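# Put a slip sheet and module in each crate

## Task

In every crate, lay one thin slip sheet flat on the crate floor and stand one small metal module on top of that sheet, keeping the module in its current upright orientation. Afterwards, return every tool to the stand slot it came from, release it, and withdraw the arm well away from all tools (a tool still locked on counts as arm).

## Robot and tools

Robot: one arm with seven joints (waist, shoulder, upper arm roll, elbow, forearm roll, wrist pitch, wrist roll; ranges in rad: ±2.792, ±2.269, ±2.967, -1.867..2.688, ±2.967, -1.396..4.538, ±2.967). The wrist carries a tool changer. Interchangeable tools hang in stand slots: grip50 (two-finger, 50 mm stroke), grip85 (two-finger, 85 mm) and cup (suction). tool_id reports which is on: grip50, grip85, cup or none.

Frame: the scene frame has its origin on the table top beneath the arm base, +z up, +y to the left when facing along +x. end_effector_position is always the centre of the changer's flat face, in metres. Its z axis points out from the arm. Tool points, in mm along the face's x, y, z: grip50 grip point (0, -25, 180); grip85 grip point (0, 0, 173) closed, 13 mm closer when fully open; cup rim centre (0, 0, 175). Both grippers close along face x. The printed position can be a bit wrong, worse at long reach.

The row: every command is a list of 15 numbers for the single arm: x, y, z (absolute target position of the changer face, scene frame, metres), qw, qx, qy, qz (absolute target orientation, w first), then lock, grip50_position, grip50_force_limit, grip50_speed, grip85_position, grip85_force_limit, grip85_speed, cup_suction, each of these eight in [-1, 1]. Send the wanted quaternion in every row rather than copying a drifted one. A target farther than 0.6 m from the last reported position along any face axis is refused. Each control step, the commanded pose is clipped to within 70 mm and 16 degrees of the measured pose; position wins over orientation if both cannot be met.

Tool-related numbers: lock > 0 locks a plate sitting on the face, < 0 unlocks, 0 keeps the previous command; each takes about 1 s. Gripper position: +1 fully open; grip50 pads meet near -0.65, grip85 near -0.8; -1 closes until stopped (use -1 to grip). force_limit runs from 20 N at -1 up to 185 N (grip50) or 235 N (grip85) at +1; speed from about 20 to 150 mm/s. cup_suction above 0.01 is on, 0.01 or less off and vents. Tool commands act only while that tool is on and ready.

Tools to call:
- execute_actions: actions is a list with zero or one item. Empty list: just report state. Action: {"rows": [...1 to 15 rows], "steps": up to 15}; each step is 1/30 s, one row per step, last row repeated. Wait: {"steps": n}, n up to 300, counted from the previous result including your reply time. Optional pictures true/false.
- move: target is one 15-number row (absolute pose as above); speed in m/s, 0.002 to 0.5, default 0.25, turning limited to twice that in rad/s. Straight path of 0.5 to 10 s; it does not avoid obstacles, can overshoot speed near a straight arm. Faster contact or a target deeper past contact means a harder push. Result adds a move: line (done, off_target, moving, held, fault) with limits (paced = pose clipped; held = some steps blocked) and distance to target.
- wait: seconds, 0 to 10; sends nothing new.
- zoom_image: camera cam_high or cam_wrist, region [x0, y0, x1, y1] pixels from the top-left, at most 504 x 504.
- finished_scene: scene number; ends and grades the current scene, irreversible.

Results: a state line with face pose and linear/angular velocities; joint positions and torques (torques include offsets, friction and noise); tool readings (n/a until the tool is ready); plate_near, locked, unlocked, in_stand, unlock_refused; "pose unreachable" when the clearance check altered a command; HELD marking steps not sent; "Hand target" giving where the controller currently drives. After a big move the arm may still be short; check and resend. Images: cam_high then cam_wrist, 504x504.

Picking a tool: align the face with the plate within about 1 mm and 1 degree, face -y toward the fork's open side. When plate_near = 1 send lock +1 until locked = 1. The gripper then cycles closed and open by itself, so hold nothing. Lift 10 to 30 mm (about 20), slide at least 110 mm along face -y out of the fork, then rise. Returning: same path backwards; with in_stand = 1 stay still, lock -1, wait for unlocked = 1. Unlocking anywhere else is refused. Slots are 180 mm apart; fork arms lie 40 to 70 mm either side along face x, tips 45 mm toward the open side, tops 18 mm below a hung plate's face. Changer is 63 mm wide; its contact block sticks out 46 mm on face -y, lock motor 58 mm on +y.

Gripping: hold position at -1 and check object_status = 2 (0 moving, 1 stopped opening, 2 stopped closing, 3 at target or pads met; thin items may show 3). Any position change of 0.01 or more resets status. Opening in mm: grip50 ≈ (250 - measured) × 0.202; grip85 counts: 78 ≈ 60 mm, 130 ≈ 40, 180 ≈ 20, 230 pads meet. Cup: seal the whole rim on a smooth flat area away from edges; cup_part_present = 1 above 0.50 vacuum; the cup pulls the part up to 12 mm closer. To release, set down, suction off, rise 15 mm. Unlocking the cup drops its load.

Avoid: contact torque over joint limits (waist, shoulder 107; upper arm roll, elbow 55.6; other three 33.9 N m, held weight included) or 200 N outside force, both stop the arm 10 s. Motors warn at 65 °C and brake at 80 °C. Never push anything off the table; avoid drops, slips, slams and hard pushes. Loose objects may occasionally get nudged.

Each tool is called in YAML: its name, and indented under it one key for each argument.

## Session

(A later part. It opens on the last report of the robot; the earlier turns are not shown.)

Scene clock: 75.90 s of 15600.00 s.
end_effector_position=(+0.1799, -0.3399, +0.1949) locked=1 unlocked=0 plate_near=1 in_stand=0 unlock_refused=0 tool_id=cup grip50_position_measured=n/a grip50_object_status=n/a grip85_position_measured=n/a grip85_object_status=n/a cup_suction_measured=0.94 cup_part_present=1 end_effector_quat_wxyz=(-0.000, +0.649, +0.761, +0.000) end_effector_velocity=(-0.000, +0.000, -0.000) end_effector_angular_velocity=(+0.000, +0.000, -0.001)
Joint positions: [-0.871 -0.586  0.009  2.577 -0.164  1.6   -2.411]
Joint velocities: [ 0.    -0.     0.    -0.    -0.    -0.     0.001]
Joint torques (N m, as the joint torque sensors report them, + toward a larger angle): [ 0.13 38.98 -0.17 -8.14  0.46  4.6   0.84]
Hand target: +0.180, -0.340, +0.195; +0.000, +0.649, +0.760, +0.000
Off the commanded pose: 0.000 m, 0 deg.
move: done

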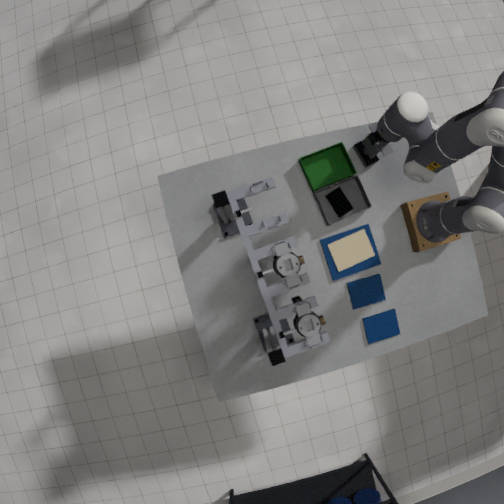

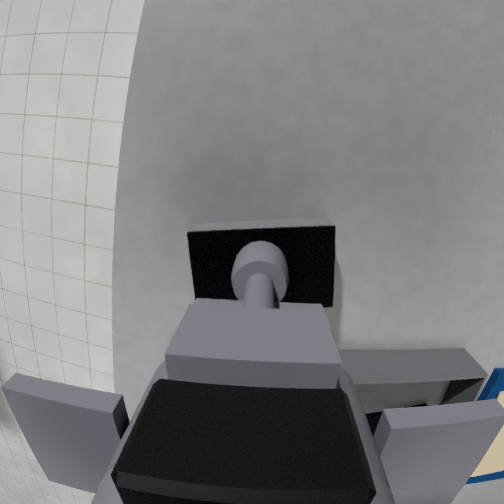

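move:
  target: [0.18,-0.34,0.1935,0,0.6494,0.7604,0,0,1,0,0,1,0,0,1]
  speed: 0.003

move:
  target: [0.18,-0.34,0.196,0,0.6494,0.7604,0,0,1,0,0,1,0,0,0]
  speed: 0.003

move:
  target: [0.18,-0.34,0.25,0,0.6494,0.7604,0,0,1,0,0,1,0,0,0]
  speed: 0.06

move:
  target: [0.38,-0.18,0.26,0,0.6494,0.7604,0,0,1,0,0,1,0,0,0]
  speed: 0.2

move:
  target: [0.359,0.0186,0.215,0,0.6494,0.7604,0,0,1,0,0,1,0,0,0]
  speed: 0.2

move:
  target: [0.359,0.0186,0.183,0,0.6494,0.7604,0,0,1,0,0,1,0,0,1]
  speed: 0.015

move:
  target: [0.365,0.0186,0.245,0,0.6494,0.7604,0,0,1,0,0,1,0,0,1]
  speed: 0.05

move:
  target: [0.362,-0.316,0.245,0,0.6494,0.7604,0,0,1,0,0,1,0,0,1]
  speed: 0.12

move:
  target: [0.362,-0.316,0.207,0,0.6494,0.7604,0,0,1,0,0,1,0,0,1]
  speed: 0.03

Scene clock: 91.53 s of 15600.00 s.
end_effector_position=(+0.1798, -0.3397, +0.1943) locked=1 unlocked=0 plate_near=1 in_stand=0 unlock_refused=0 tool_id=cup grip50_position_measured=n/a grip50_object_status=n/a grip85_position_measured=n/a grip85_object_status=n/a cup_suction_measured=0.94 cup_part_present=1 end_effector_quat_wxyz=(+0.001, +0.650, +0.760, +0.000) end_effector_velocity=(-0.000, -0.000, +0.000) end_effector_angular_velocity=(-0.000, -0.000, -0.000)
Joint positions: [-0.869 -0.589  0.007  2.578 -0.161  1.605 -2.411]
Joint velocities: [ 0.     0.    -0.    -0.     0.002  0.    -0.001]
Joint torques (N m, as the joint torque sensors report them, + toward a larger angle): [  0.48  20.39  -1.25 -14.21  -1.25   3.85  -0.37]
Hand target: +0.180, -0.340, +0.193; +0.000, +0.649, +0.760, +0.000
Off the commanded pose: 0.001 m, 0 deg.
move: done

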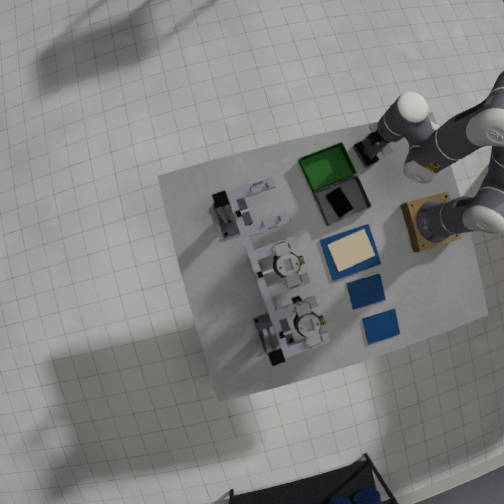

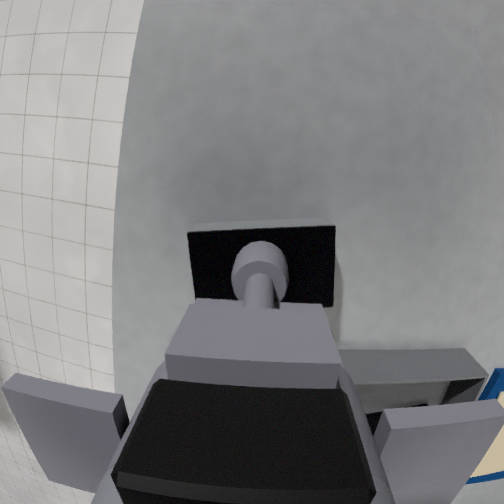

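Scene clock: 92.33 s of 15600.00 s.
end_effector_position=(+0.1801, -0.3401, +0.1963) locked=1 unlocked=0 plate_near=1 in_stand=0 unlock_refused=0 tool_id=cup grip50_position_measured=n/a grip50_object_status=n/a grip85_position_measured=n/a grip85_object_status=n/a cup_suction_measured=0.00 cup_part_present=0 end_effector_quat_wxyz=(+0.001, +0.650, +0.760, -0.000) end_effector_velocity=(+0.000, +0.000, +0.000) end_effector_angular_velocity=(-0.000, -0.000, +0.001)
Joint positions: [-0.871 -0.582  0.009  2.577 -0.162  1.597 -2.411]
Joint velocities: [-0.    -0.    -0.     0.    -0.001  0.     0.   ]
Joint torques (N m, as the joint torque sensors report them, + toward a larger angle): [-2.46 34.92  0.89 -7.38 -0.39  3.52 -0.34]
Hand target: +0.180, -0.340, +0.196; +0.000, +0.649, +0.760, -0.000
Off the commanded pose: 0.000 m, 0 deg.
move: done

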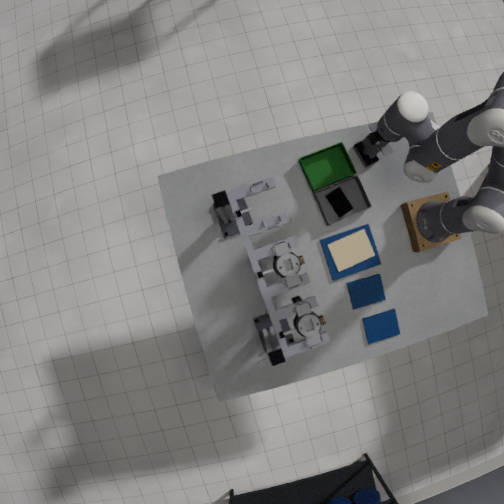

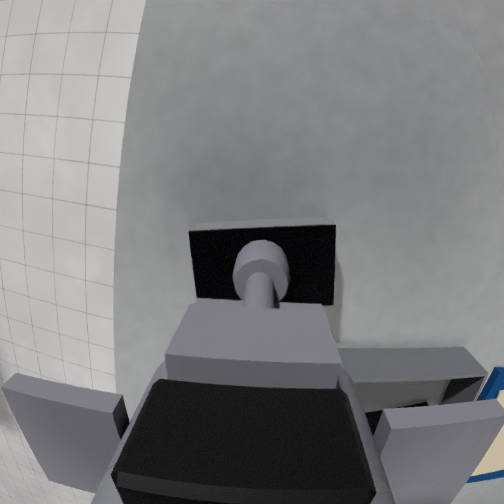

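Scene clock: 93.50 s of 15600.00 s.
end_effector_position=(+0.1798, -0.3399, +0.2502) locked=1 unlocked=0 plate_near=1 in_stand=0 unlock_refused=0 tool_id=cup grip50_position_measured=n/a grip50_object_status=n/a grip85_position_measured=n/a grip85_object_status=n/a cup_suction_measured=0.00 cup_part_present=0 end_effector_quat_wxyz=(+0.000, +0.650, +0.760, -0.000) end_effector_velocity=(-0.000, +0.000, -0.000) end_effector_angular_velocity=(+0.001, +0.001, -0.000)
Joint positions: [-0.948 -0.373  0.095  2.584 -0.144  1.39  -2.427]
Joint velocities: [-0.    -0.001  0.     0.    -0.    -0.     0.   ]
Joint torques (N m, as the joint torque sensors report them, + toward a larger angle): [ -2.43  35.08   1.29 -13.19  -0.7    4.1   -0.35]
Hand target: +0.180, -0.340, +0.250; -0.000, +0.649, +0.760, -0.000
Off the commanded pose: 0.000 m, 0 deg.
move: done

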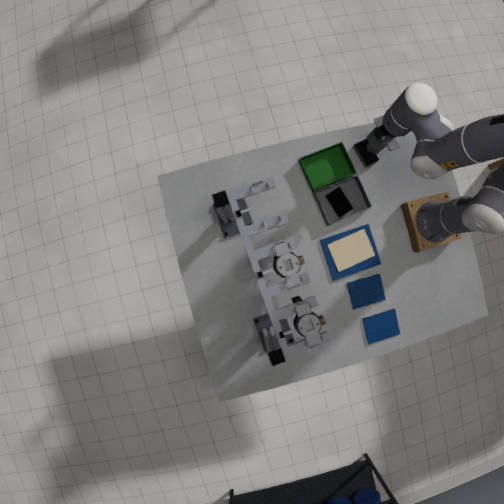

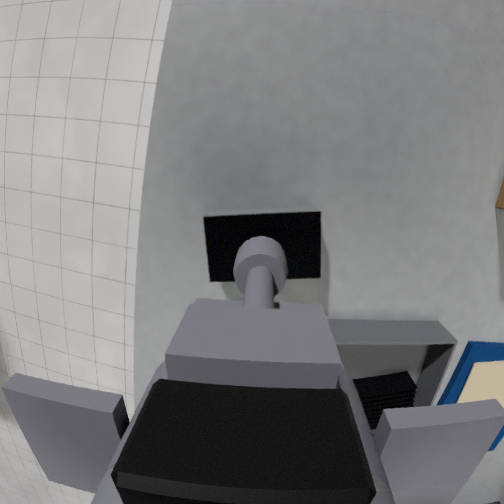

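Scene clock: 95.10 s of 15600.00 s.
end_effector_position=(+0.3802, -0.1787, +0.2602) locked=1 unlocked=0 plate_near=1 in_stand=0 unlock_refused=0 tool_id=cup grip50_position_measured=n/a grip50_object_status=n/a grip85_position_measured=n/a grip85_object_status=n/a cup_suction_measured=0.00 cup_part_present=0 end_effector_quat_wxyz=(+0.000, +0.649, +0.760, +0.001) end_effector_velocity=(-0.000, -0.000, -0.000) end_effector_angular_velocity=(-0.000, +0.000, -0.000)
Joint positions: [-0.388 -0.376  0.155  2.488 -0.192  1.297 -1.77 ]
Joint velocities: [-0.001 -0.    -0.     0.    -0.001 -0.    -0.   ]
Joint torques (N m, as the joint torque sensors report them, + toward a larger angle): [ -2.61  38.09   1.58 -15.48  -1.33   4.22  -0.39]
Hand target: +0.380, -0.179, +0.260; +0.000, +0.649, +0.760, +0.001
Off the commanded pose: 0.001 m, 0 deg.
move: done

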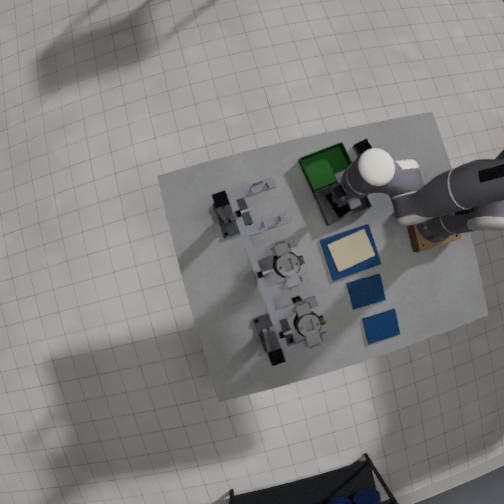

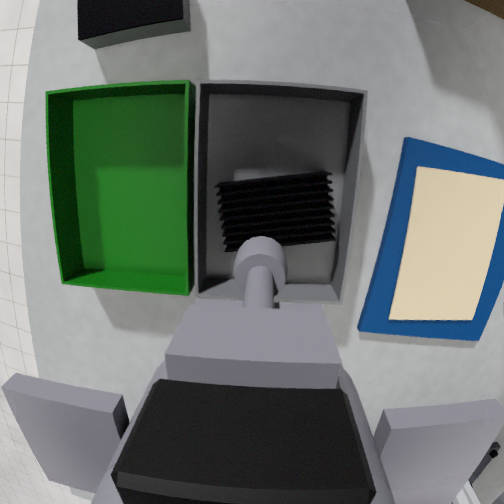

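Scene clock: 96.50 s of 15600.00 s.
end_effector_position=(+0.3588, +0.0197, +0.2145) locked=1 unlocked=0 plate_near=1 in_stand=0 unlock_refused=0 tool_id=cup grip50_position_measured=n/a grip50_object_status=n/a grip85_position_measured=n/a grip85_object_status=n/a cup_suction_measured=0.00 cup_part_present=0 end_effector_quat_wxyz=(-0.001, +0.649, +0.761, +0.001) end_effector_velocity=(-0.000, -0.001, +0.000) end_effector_angular_velocity=(-0.000, +0.000, -0.001)
Joint positions: [ 0.292 -0.49  -0.023  2.681 -0.248  1.614 -1.191]
Joint velocities: [-0.001  0.     0.     0.     0.001 -0.    -0.001]
Joint torques (N m, as the joint torque sensors report them, + toward a larger angle): [-2.82 35.19  0.56 -5.84  0.47  4.21  0.56]
Hand target: +0.359, +0.020, +0.215; -0.001, +0.649, +0.760, +0.001
Off the commanded pose: 0.001 m, 0 deg.
move: done

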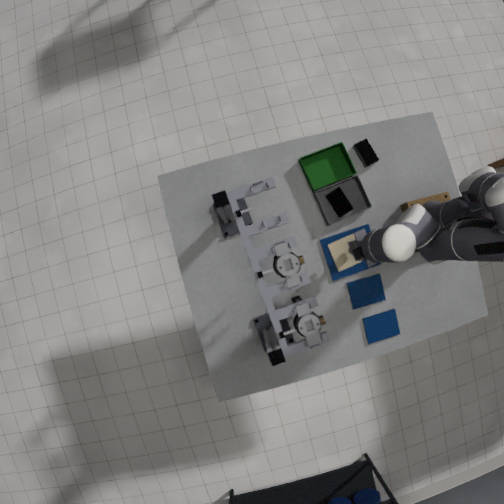

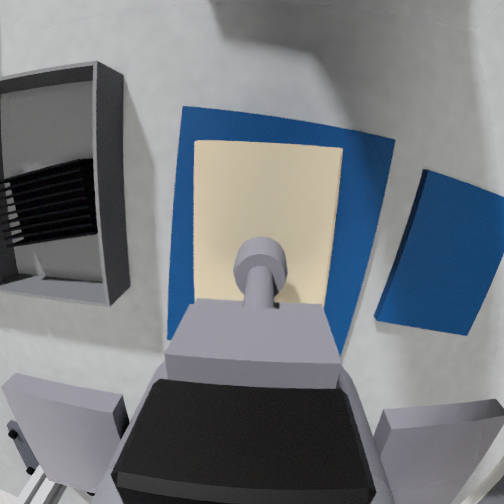

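Scene clock: 98.83 s of 15600.00 s.
end_effector_position=(+0.3590, +0.0186, +0.1828) locked=1 unlocked=0 plate_near=1 in_stand=0 unlock_refused=0 tool_id=cup grip50_position_measured=n/a grip50_object_status=n/a grip85_position_measured=n/a grip85_object_status=n/a cup_suction_measured=0.84 cup_part_present=1 end_effector_quat_wxyz=(-0.000, +0.650, +0.760, -0.000) end_effector_velocity=(+0.000, +0.000, +0.000) end_effector_angular_velocity=(+0.000, -0.000, -0.000)
Joint positions: [ 0.34  -0.631 -0.072  2.664 -0.239  1.739 -1.191]
Joint velocities: [-0.     0.    -0.    -0.    -0.001 -0.     0.001]
Joint torques (N m, as the joint torque sensors report them, + toward a larger angle): [ 0.62 37.78 -0.61 -3.52  0.51  4.44 -0.11]
Hand target: +0.359, +0.019, +0.183; -0.000, +0.649, +0.760, +0.000
Off the commanded pose: 0.000 m, 0 deg.
move: done

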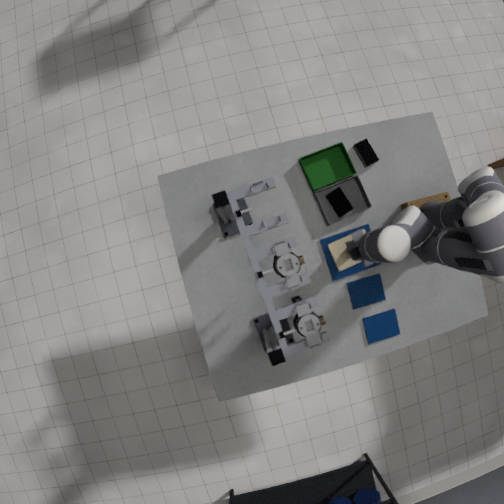

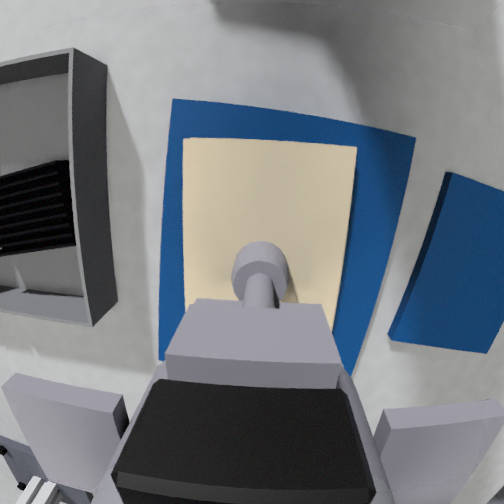

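Scene clock: 100.37 s of 15600.00 s.
end_effector_position=(+0.3648, +0.0184, +0.2453) locked=1 unlocked=0 plate_near=1 in_stand=0 unlock_refused=0 tool_id=cup grip50_position_measured=n/a grip50_object_status=n/a grip85_position_measured=n/a grip85_object_status=n/a cup_suction_measured=0.84 cup_part_present=1 end_effector_quat_wxyz=(+0.000, +0.650, +0.760, -0.000) end_effector_velocity=(-0.000, +0.000, -0.000) end_effector_angular_velocity=(-0.000, +0.001, +0.001)
Joint positions: [ 0.205 -0.361  0.066  2.661 -0.241  1.459 -1.204]
Joint velocities: [ 0.    -0.001 -0.     0.    -0.001  0.    -0.   ]
Joint torques (N m, as the joint torque sensors report them, + toward a larger angle): [ -2.42  32.67   1.75 -11.36  -0.57   4.29  -0.07]
Hand target: +0.365, +0.018, +0.245; +0.000, +0.650, +0.760, -0.000
Off the commanded pose: 0.000 m, 0 deg.
move: done

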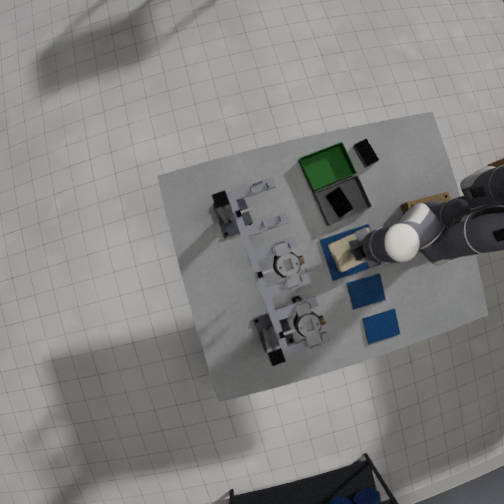

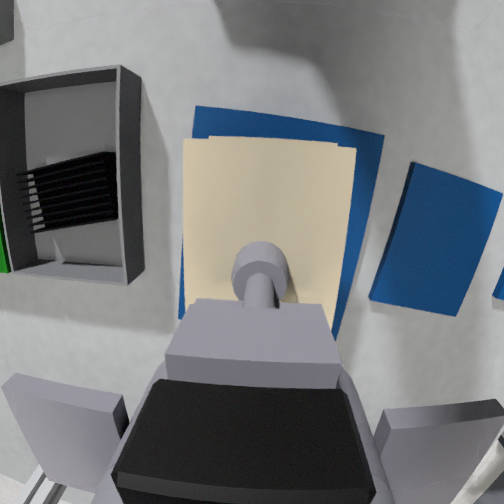

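Scene clock: 103.47 s of 15600.00 s.
end_effector_position=(+0.3624, -0.3175, +0.2456) locked=1 unlocked=0 plate_near=1 in_stand=0 unlock_refused=0 tool_id=cup grip50_position_measured=n/a grip50_object_status=n/a grip85_position_measured=n/a grip85_object_status=n/a cup_suction_measured=0.84 cup_part_present=1 end_effector_quat_wxyz=(+0.001, +0.649, +0.760, -0.002) end_effector_velocity=(+0.000, -0.000, +0.000) end_effector_angular_velocity=(-0.000, -0.000, +0.000)
Joint positions: [-0.656 -0.498  0.123  2.31  -0.172  1.24  -2.095]
Joint velocities: [ 0. -0. -0. -0. -0.  0. -0.]
Joint torques (N m, as the joint torque sensors report them, + toward a larger angle): [ -0.5   45.92   2.57 -16.58  -1.74   4.26   0.57]
Hand target: +0.362, -0.317, +0.246; +0.001, +0.649, +0.760, -0.002
Off the commanded pose: 0.002 m, 0 deg.
move: done

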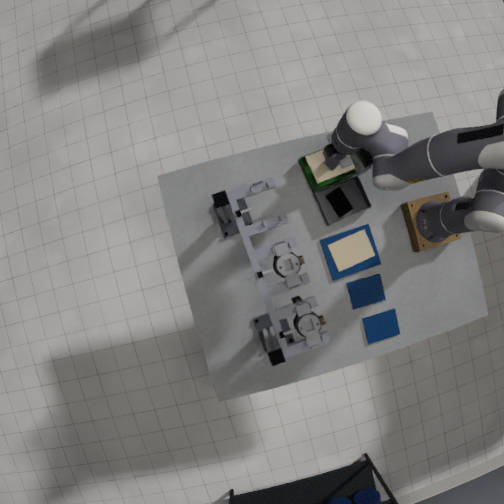

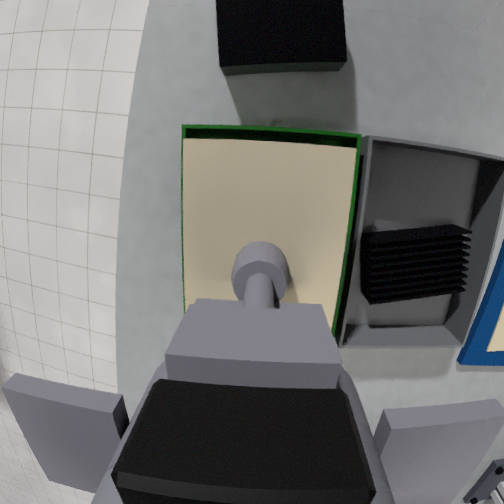

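Scene clock: 104.97 s of 15600.00 s.
end_effector_position=(+0.3620, -0.3160, +0.2068) locked=1 unlocked=0 plate_near=1 in_stand=0 unlock_refused=0 tool_id=cup grip50_position_measured=n/a grip50_object_status=n/a grip85_position_measured=n/a grip85_object_status=n/a cup_suction_measured=0.84 cup_part_present=1 end_effector_quat_wxyz=(-0.000, +0.649, +0.761, +0.000) end_effector_velocity=(+0.000, -0.000, +0.000) end_effector_angular_velocity=(-0.000, -0.001, -0.001)
Joint positions: [-0.625 -0.605  0.085  2.31  -0.189  1.347 -2.082]
Joint velocities: [ 0.     0.    -0.    -0.     0.001  0.     0.   ]
Joint torques (N m, as the joint torque sensors report them, + toward a larger angle): [  0.2   47.62   1.04 -15.1   -0.85   4.57   0.75]
Hand target: +0.362, -0.316, +0.207; -0.000, +0.649, +0.760, +0.000
Off the commanded pose: 0.000 m, 0 deg.
move: done

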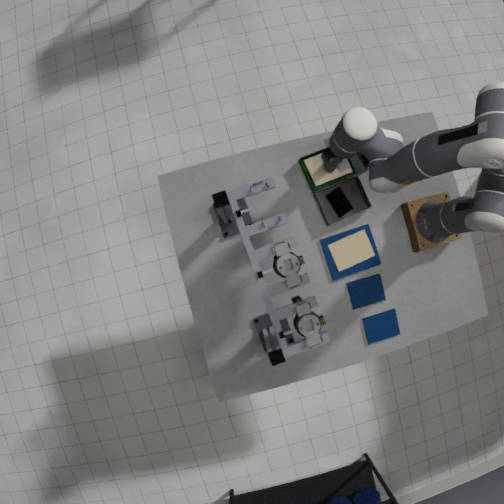

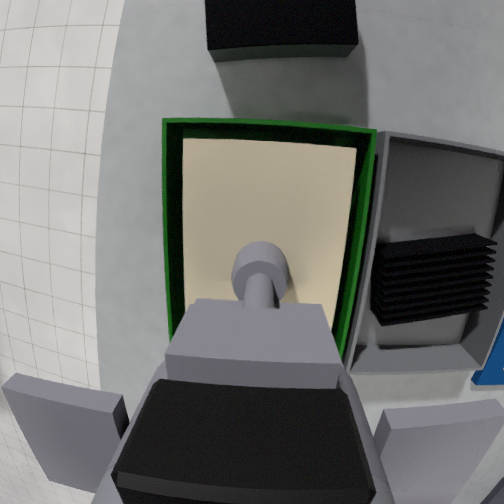

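Centered. Place and return the cup.

move:
  target: [0.362,-0.316,0.1705,0,0.6494,0.7604,0,0,1,0,0,1,0,0,1]
  speed: 0.012

move:
  target: [0.362,-0.316,0.1725,0,0.6494,0.7604,0,0,1,0,0,1,0,0,0]
  speed: 0.003

move:
  target: [0.362,-0.316,0.25,0,0.6494,0.7604,0,0,1,0,0,1,0,0,0]
  speed: 0.06

move:
  target: [0.5175,-0.1927,0.385,0,0.6756,0.7373,0,0,1,0,0,1,0,0,0]
  speed: 0.2

move:
  target: [0.657,-0.1805,0.385,0,0.6756,0.7373,0,0,1,0,0,1,0,0,0]
  speed: 0.06

move:
  target: [0.657,-0.1805,0.3645,0,0.6756,0.7373,0,0,1,0,0,1,0,0,0]
  speed: 0.01

execute_actions:
  actions:
    - {"rows":[[0.657,-0.1805,0.3645,0,0.6756,0.7373,0,-1,1,0,0,1,0,0,0]],"steps":15}
  pictures: false

execute_actions:
  actions:
    - {"steps":30}
  pictures: false

Scene clock: 114.83 s of 15600.00 s.
end_effector_position=(+0.3620, -0.3160, +0.1704) locked=1 unlocked=0 plate_near=1 in_stand=0 unlock_refused=0 tool_id=cup grip50_position_measured=n/a grip50_object_status=n/a grip85_position_measured=n/a grip85_object_status=n/a cup_suction_measured=0.84 cup_part_present=1 end_effector_quat_wxyz=(-0.000, +0.649, +0.761, +0.000) end_effector_velocity=(+0.000, +0.000, +0.000) end_effector_angular_velocity=(+0.000, +0.000, +0.001)
Joint positions: [-0.593 -0.71   0.049  2.294 -0.191  1.44  -2.077]
Joint velocities: [ 0.     0.     0.     0.    -0.    -0.    -0.001]
Joint torques (N m, as the joint torque sensors report them, + toward a larger angle): [  0.07  48.3    0.87 -12.3   -0.54   4.35   0.91]
Hand target: +0.362, -0.316, +0.170; -0.000, +0.649, +0.760, +0.000
Off the commanded pose: 0.000 m, 0 deg.
move: done

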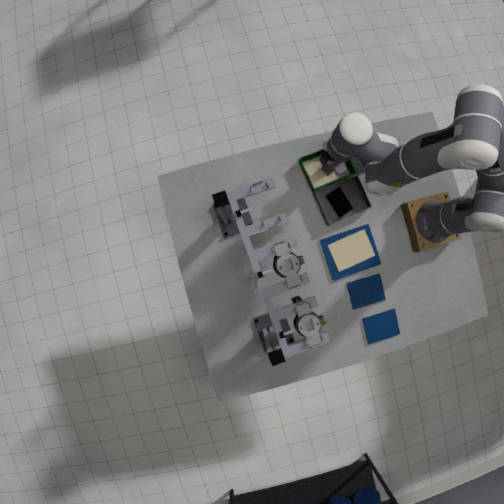

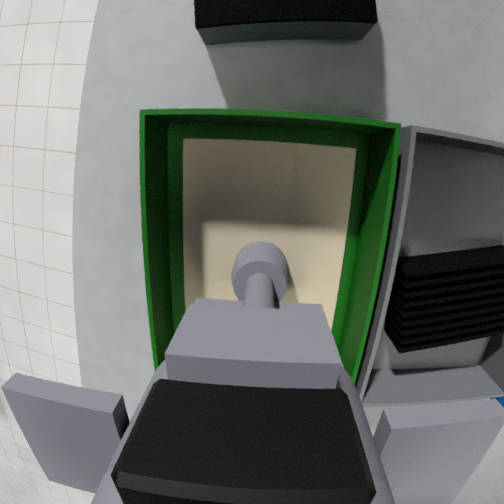

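Scene clock: 115.77 s of 15600.00 s.
end_effector_position=(+0.3624, -0.3162, +0.1729) locked=1 unlocked=0 plate_near=1 in_stand=0 unlock_refused=0 tool_id=cup grip50_position_measured=n/a grip50_object_status=n/a grip85_position_measured=n/a grip85_object_status=n/a cup_suction_measured=0.00 cup_part_present=0 end_effector_quat_wxyz=(+0.001, +0.649, +0.761, +0.000) end_effector_velocity=(-0.000, -0.000, +0.000) end_effector_angular_velocity=(+0.000, -0.000, -0.000)
Joint positions: [-0.594 -0.703  0.05   2.296 -0.191  1.436 -2.077]
Joint velocities: [ 0.     0.     0.     0.     0.001  0.    -0.001]
Joint torques (N m, as the joint torque sensors report them, + toward a larger angle): [ -1.94  44.79   2.59 -10.11  -0.46   3.33   0.37]
Hand target: +0.362, -0.316, +0.173; +0.000, +0.649, +0.760, -0.000
Off the commanded pose: 0.001 m, 0 deg.
move: done

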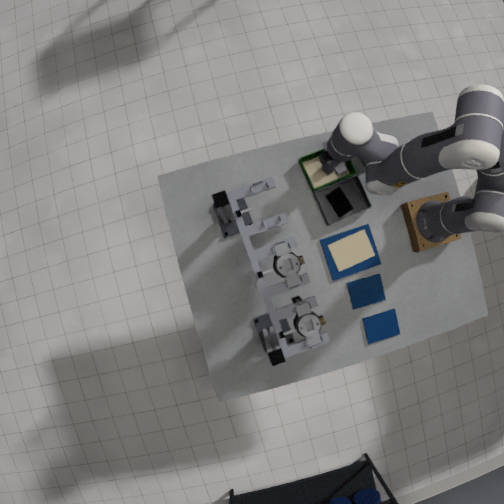

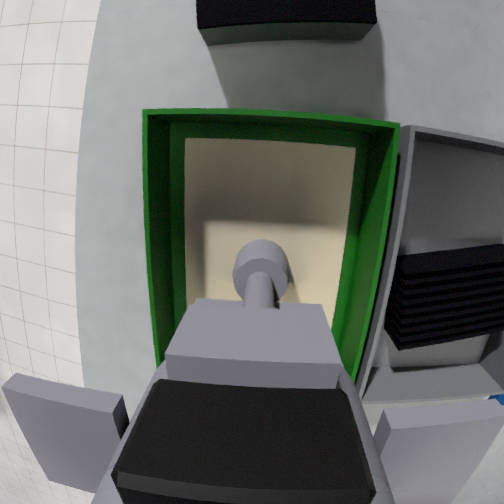

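Scene clock: 117.33 s of 15600.00 s.
end_effector_position=(+0.3618, -0.3159, +0.2503) locked=1 unlocked=0 plate_near=1 in_stand=0 unlock_refused=0 tool_id=cup grip50_position_measured=n/a grip50_object_status=n/a grip85_position_measured=n/a grip85_object_status=n/a cup_suction_measured=0.00 cup_part_present=0 end_effector_quat_wxyz=(+0.000, +0.650, +0.760, -0.000) end_effector_velocity=(+0.000, -0.000, -0.000) end_effector_angular_velocity=(+0.000, -0.000, -0.000)
Joint positions: [-0.656 -0.483  0.128  2.311 -0.159  1.226 -2.103]
Joint velocities: [-0.    -0.001 -0.    -0.    -0.     0.     0.   ]
Joint torques (N m, as the joint torque sensors report them, + toward a larger angle): [ -2.56  45.06   2.51 -17.51  -1.79   4.1   -0.27]
Hand target: +0.362, -0.316, +0.250; +0.000, +0.649, +0.760, -0.000
Off the commanded pose: 0.000 m, 0 deg.
move: done

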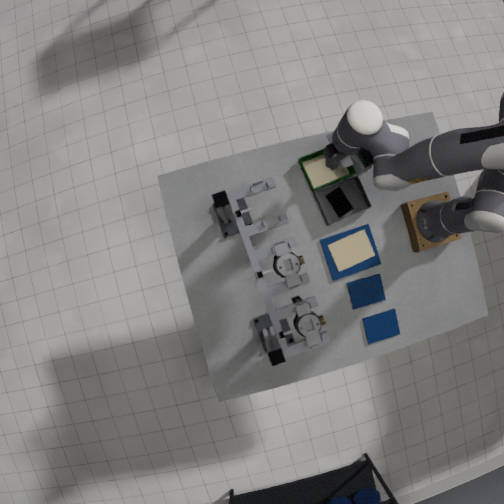

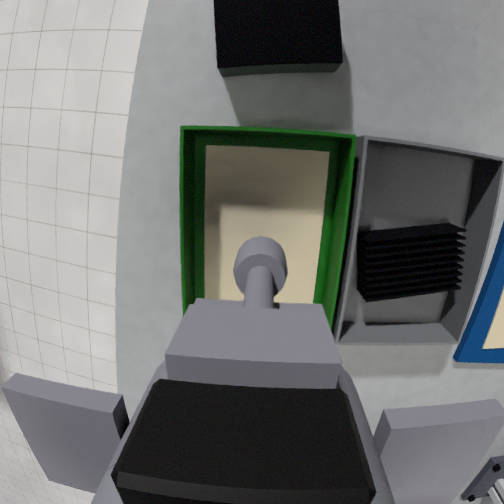

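Scene clock: 118.93 s of 15600.00 s.
end_effector_position=(+0.5169, -0.1917, +0.3856) locked=1 unlocked=0 plate_near=1 in_stand=0 unlock_refused=0 tool_id=cup grip50_position_measured=n/a grip50_object_status=n/a grip85_position_measured=n/a grip85_object_status=n/a cup_suction_measured=0.00 cup_part_present=0 end_effector_quat_wxyz=(+0.000, +0.676, +0.737, +0.001) end_effector_velocity=(+0.000, -0.000, +0.000) end_effector_angular_velocity=(-0.000, -0.000, +0.000)
Joint positions: [-0.416 -0.315  0.259  2.017 -0.105  0.761 -1.737]
Joint velocities: [-0.  0.  0. -0. -0.  0.  0.]
Joint torques (N m, as the joint torque sensors report them, + toward a larger angle): [ -2.62  47.82   2.86 -28.47  -3.8    4.29  -0.27]
Hand target: +0.517, -0.192, +0.386; +0.000, +0.676, +0.737, +0.000
Off the commanded pose: 0.001 m, 0 deg.
move: done

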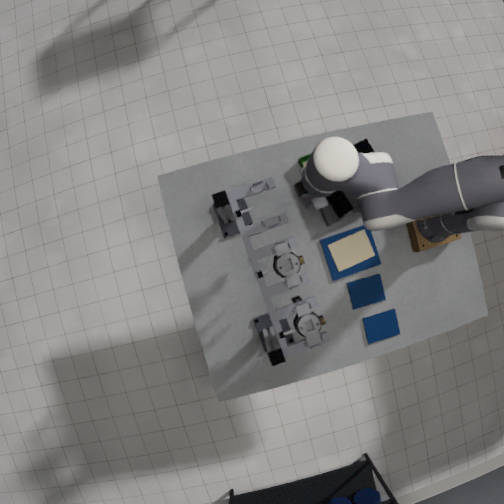

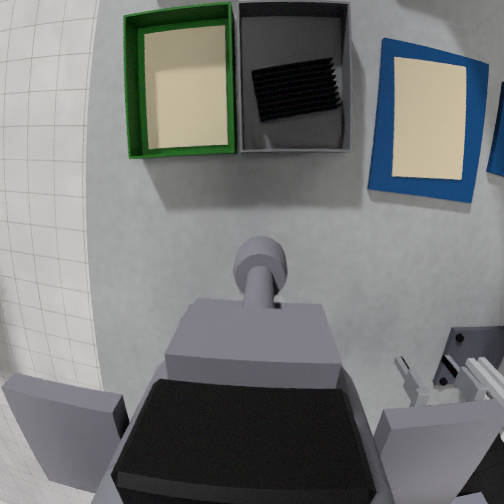

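Scene clock: 121.53 s of 15600.00 s.
end_effector_position=(+0.6570, -0.1801, +0.3855) locked=1 unlocked=0 plate_near=1 in_stand=0 unlock_refused=0 tool_id=cup grip50_position_measured=n/a grip50_object_status=n/a grip85_position_measured=n/a grip85_object_status=n/a cup_suction_measured=0.00 cup_part_present=0 end_effector_quat_wxyz=(+0.000, +0.675, +0.737, +0.000) end_effector_velocity=(-0.000, +0.000, +0.000) end_effector_angular_velocity=(+0.000, -0.000, -0.001)
Joint positions: [-0.309 -0.582  0.234  1.598 -0.153  0.604 -1.668]
Joint velocities: [ 0.     0.001 -0.     0.     0.    -0.     0.001]
Joint torques (N m, as the joint torque sensors report them, + toward a larger angle): [ -1.38  64.77   4.55 -30.83  -4.31   4.13   1.03]
Hand target: +0.657, -0.180, +0.385; +0.000, +0.676, +0.737, +0.000
Off the commanded pose: 0.001 m, 0 deg.
move: done

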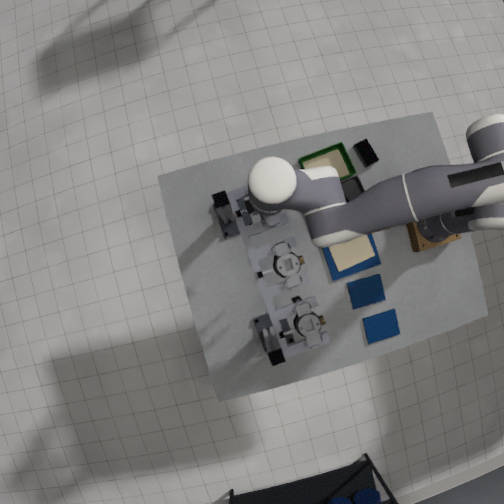

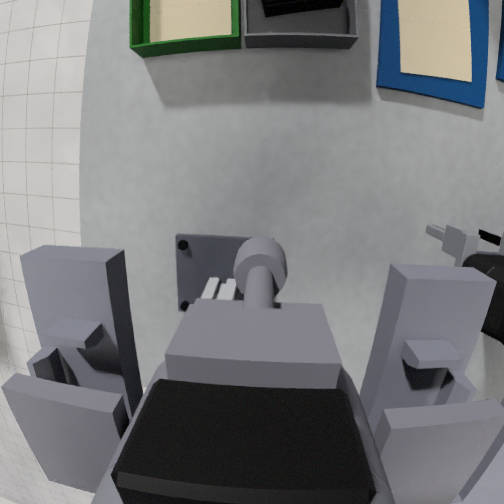

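Scene clock: 123.87 s of 15600.00 s.
end_effector_position=(+0.6573, -0.1806, +0.3649) locked=1 unlocked=0 plate_near=1 in_stand=1 unlock_refused=0 tool_id=cup grip50_position_measured=n/a grip50_object_status=n/a grip85_position_measured=n/a grip85_object_status=n/a cup_suction_measured=0.00 cup_part_present=0 end_effector_quat_wxyz=(+0.000, +0.675, +0.737, +0.000) end_effector_velocity=(+0.000, -0.000, +0.000) end_effector_angular_velocity=(-0.000, +0.000, -0.000)
Joint positions: [-0.306 -0.609  0.227  1.615 -0.16   0.648 -1.664]
Joint velocities: [-0.  0. -0. -0.  0. -0.  0.]
Joint torques (N m, as the joint torque sensors report them, + toward a larger angle): [ -0.81  61.47   4.4  -28.63  -4.19   4.14   1.04]
Hand target: +0.657, -0.181, +0.364; -0.000, +0.676, +0.737, +0.000
Off the commanded pose: 0.001 m, 0 deg.
move: done

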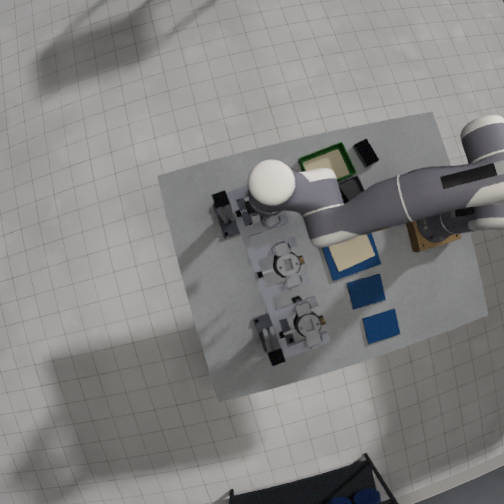

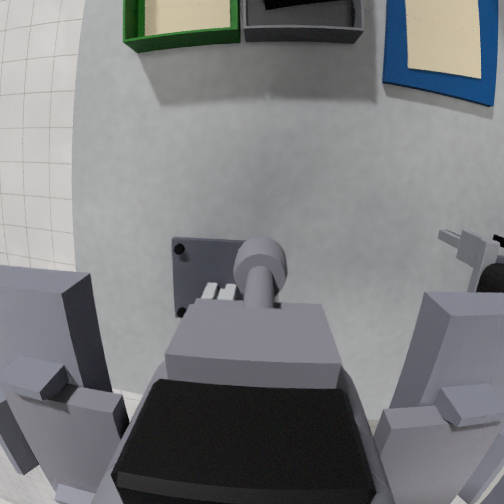

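Scene clock: 124.37 s of 15600.00 s.
end_effector_position=(+0.6571, -0.1806, +0.3647) locked=0 unlocked=0 plate_near=1 in_stand=1 unlock_refused=0 tool_id=none grip50_position_measured=n/a grip50_object_status=n/a grip85_position_measured=n/a grip85_object_status=n/a cup_suction_measured=n/a cup_part_present=n/a end_effector_quat_wxyz=(+0.000, +0.675, +0.737, +0.000) end_effector_velocity=(+0.000, +0.000, -0.000) end_effector_angular_velocity=(+0.000, -0.000, -0.000)
Joint positions: [-0.306 -0.609  0.227  1.615 -0.16   0.648 -1.664]
Joint velocities: [ 0.  0. -0.  0.  0.  0.  0.]
Joint torques (N m, as the joint torque sensors report them, + toward a larger angle): [ -0.8   57.71   4.59 -26.06  -3.24   3.26   0.72]
Hand target: +0.657, -0.181, +0.364; -0.000, +0.676, +0.737, +0.000
Off the commanded pose: 0.000 m, 0 deg.
Steps of this call (steps 1 to 15: all 15 steps of this action). Readings (end_effector_position | what the end effector reports):
1: (+0.6572, -0.1806, +0.3648) | locked=1 unlocked=0 plate_near=1 in_stand=1 unlock_refused=0 tool_id=cup grip50_position_measured=n/a grip50_object_status=n/a grip85_position_measured=n/a grip85_object_status=n/a cup_suction_measured=0.00 cup_part_present=0
2: (+0.6572, -0.1806, +0.3648) | locked=1 unlocked=0 plate_near=1 in_stand=1 unlock_refused=0 tool_id=cup grip50_position_measured=n/a grip50_object_status=n/a grip85_position_measured=n/a grip85_object_status=n/a cup_suction_measured=0.00 cup_part_present=0
4: (+0.6572, -0.1806, +0.3648) | locked=1 unlocked=0 plate_near=1 in_stand=1 unlock_refused=0 tool_id=cup grip50_position_measured=n/a grip50_object_status=n/a grip85_position_measured=n/a grip85_object_status=n/a cup_suction_measured=0.00 cup_part_present=0
8: (+0.6571, -0.1806, +0.3647) | locked=0 unlocked=0 plate_near=1 in_stand=1 unlock_refused=0 tool_id=none grip50_position_measured=n/a grip50_object_status=n/a grip85_position_measured=n/a grip85_object_status=n/a cup_suction_measured=n/a cup_part_present=n/a
15: the state above

Scene clock: 125.37 s of 15600.00 s.
end_effector_position=(+0.6571, -0.1806, +0.3647) locked=0 unlocked=1 plate_near=1 in_stand=1 unlock_refused=0 tool_id=none grip50_position_measured=n/a grip50_object_status=n/a grip85_position_measured=n/a grip85_object_status=n/a cup_suction_measured=n/a cup_part_present=n/a end_effector_quat_wxyz=(+0.000, +0.675, +0.737, +0.000) end_effector_velocity=(+0.000, -0.000, +0.000) end_effector_angular_velocity=(-0.001, -0.000, +0.000)
Joint positions: [-0.306 -0.609  0.227  1.615 -0.16   0.648 -1.664]
Joint velocities: [ 0.     0.     0.     0.    -0.001  0.     0.   ]
Joint torques (N m, as the joint torque sensors report them, + toward a larger angle): [ -0.35  57.41   4.18 -25.94  -3.52   3.19   1.  ]
Hand target: +0.657, -0.181, +0.364; -0.000, +0.676, +0.737, +0.000
Off the commanded pose: 0.000 m, 0 deg.
Steps of this call (steps 1 to 30: nothing new was sent). Readings (end_effector_position | what the end effector reports):
1: (+0.6571, -0.1806, +0.3647) | locked=0 unlocked=0 plate_near=1 in_stand=1 unlock_refused=0 tool_id=none grip50_position_measured=n/a grip50_object_status=n/a grip85_position_measured=n/a grip85_object_status=n/a cup_suction_measured=n/a cup_part_present=n/a
2: (+0.6571, -0.1806, +0.3647) | locked=0 unlocked=0 plate_near=1 in_stand=1 unlock_refused=0 tool_id=none grip50_position_measured=n/a grip50_object_status=n/a grip85_position_measured=n/a grip85_object_status=n/a cup_suction_measured=n/a cup_part_present=n/a
4: (+0.6571, -0.1806, +0.3647) | locked=0 unlocked=0 plate_near=1 in_stand=1 unlock_refused=0 tool_id=none grip50_position_measured=n/a grip50_object_status=n/a grip85_position_measured=n/a grip85_object_status=n/a cup_suction_measured=n/a cup_part_present=n/a
8: (+0.6571, -0.1806, +0.3647) | locked=0 unlocked=0 plate_near=1 in_stand=1 unlock_refused=0 tool_id=none grip50_position_measured=n/a grip50_object_status=n/a grip85_position_measured=n/a grip85_object_status=n/a cup_suction_measured=n/a cup_part_present=n/a
30: the state above

move:
  target: [0.657,-0.1805,0.42,0,0.6756,0.7373,0,0,1,0,0,1,0,0,0]
  speed: 0.05

move:
  target: [0.6256,0.1781,0.42,0,0.6756,0.7373,0,0,1,0,0,1,0,0,0]
  speed: 0.2

move:
  target: [0.6256,0.1781,0.385,0,0.6756,0.7373,0,0,1,0,0,1,0,0,0]
  speed: 0.03

Scene clock: 130.97 s of 15600.00 s.
end_effector_position=(+0.6569, -0.1804, +0.4202) locked=0 unlocked=1 plate_near=0 in_stand=0 unlock_refused=0 tool_id=none grip50_position_measured=n/a grip50_object_status=n/a grip85_position_measured=n/a grip85_object_status=n/a cup_suction_measured=n/a cup_part_present=n/a end_effector_quat_wxyz=(+0.000, +0.676, +0.737, +0.000) end_effector_velocity=(-0.000, -0.000, -0.000) end_effector_angular_velocity=(-0.000, +0.001, +0.000)
Joint positions: [-0.314 -0.541  0.243  1.563 -0.142  0.528 -1.674]
Joint velocities: [ 0.    -0.    -0.     0.    -0.001 -0.001 -0.   ]
Joint torques (N m, as the joint torque sensors report them, + toward a larger angle): [ -2.14  55.98   4.94 -28.12  -3.64   3.15  -0.43]
Hand target: +0.657, -0.180, +0.420; +0.000, +0.676, +0.737, -0.000
Off the commanded pose: 0.000 m, 0 deg.
move: done

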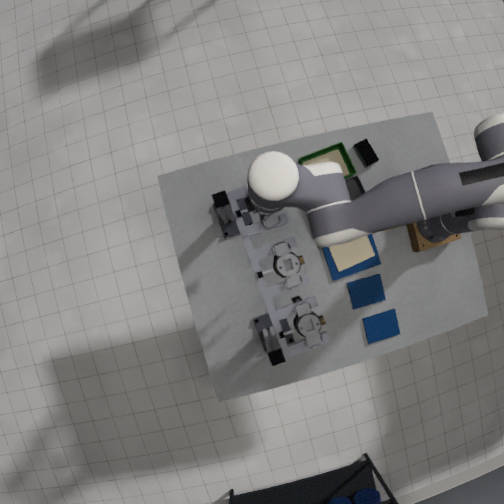

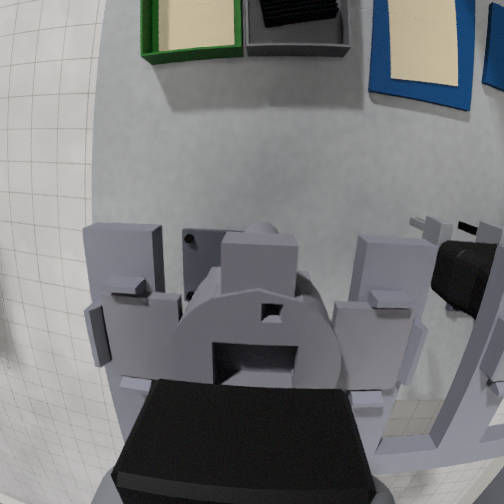

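Scene clock: 133.17 s of 15600.00 s.
end_effector_position=(+0.6249, +0.1785, +0.4198) locked=0 unlocked=1 plate_near=0 in_stand=0 unlock_refused=0 tool_id=none grip50_position_measured=n/a grip50_object_status=n/a grip85_position_measured=n/a grip85_object_status=n/a cup_suction_measured=n/a cup_part_present=n/a end_effector_quat_wxyz=(-0.000, +0.676, +0.737, +0.001) end_effector_velocity=(+0.000, +0.000, +0.000) end_effector_angular_velocity=(+0.001, -0.001, +0.001)
Joint positions: [ 0.124 -0.497  0.374  1.668 -0.212  0.567 -1.071]
Joint velocities: [-0.     0.     0.     0.     0.     0.001 -0.001]
Joint torques (N m, as the joint torque sensors report them, + toward a larger angle): [ -2.69  53.67   6.32 -28.56  -3.68   3.33  -0.47]
Hand target: +0.625, +0.178, +0.420; -0.000, +0.676, +0.737, +0.001
Off the commanded pose: 0.001 m, 0 deg.
move: done

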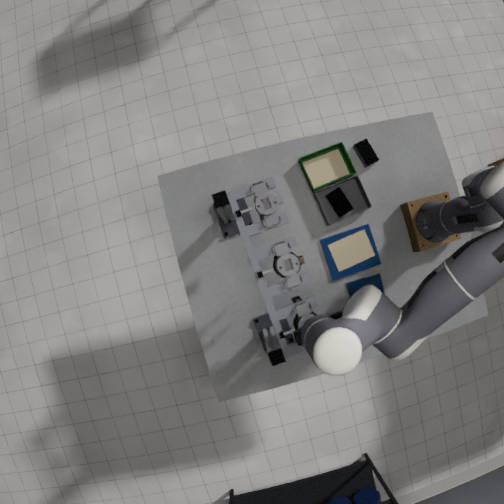

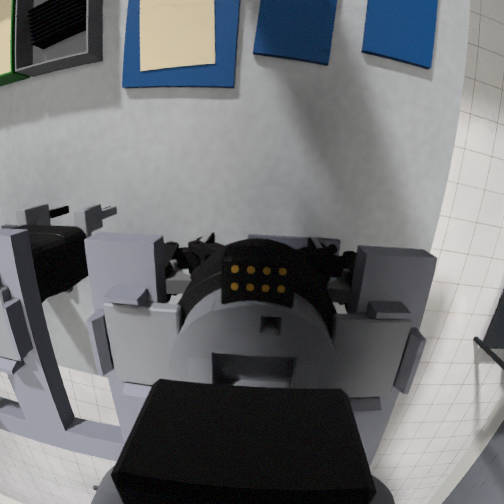

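Scene clock: 134.57 s of 15600.00 s.
end_effector_position=(+0.6257, +0.1780, +0.3848) locked=0 unlocked=1 plate_near=0 in_stand=0 unlock_refused=0 tool_id=none grip50_position_measured=n/a grip50_object_status=n/a grip85_position_measured=n/a grip85_object_status=n/a cup_suction_measured=n/a cup_part_present=n/a end_effector_quat_wxyz=(-0.000, +0.675, +0.737, -0.000) end_effector_velocity=(+0.000, -0.000, +0.000) end_effector_angular_velocity=(+0.001, -0.000, -0.000)
Joint positions: [ 0.132 -0.542  0.358  1.703 -0.233  0.643 -1.059]
Joint velocities: [-0.     0.    -0.     0.     0.001  0.    -0.   ]
Joint torques (N m, as the joint torque sensors report them, + toward a larger angle): [  1.59  54.28   6.3  -27.96  -3.91   3.62   1.01]
Hand target: +0.626, +0.178, +0.385; -0.000, +0.676, +0.737, +0.000
Off the commanded pose: 0.000 m, 0 deg.
move: done

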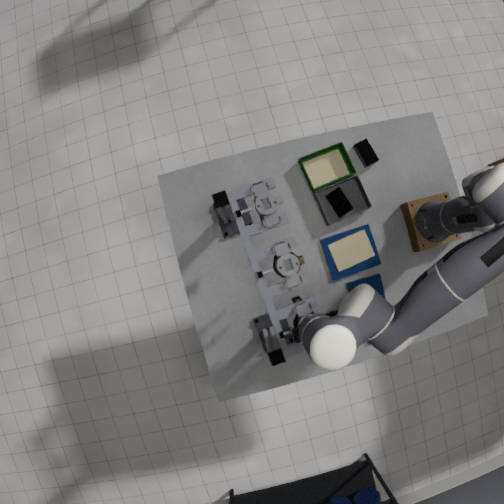

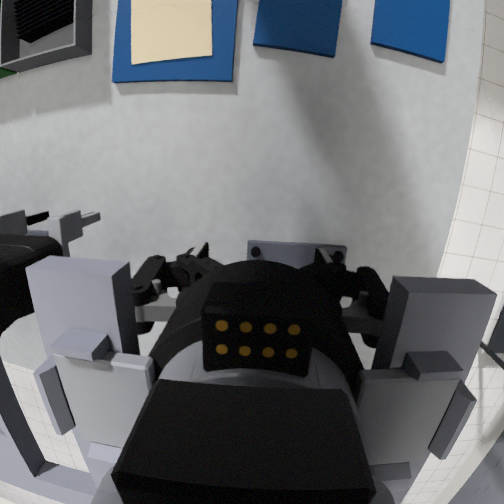

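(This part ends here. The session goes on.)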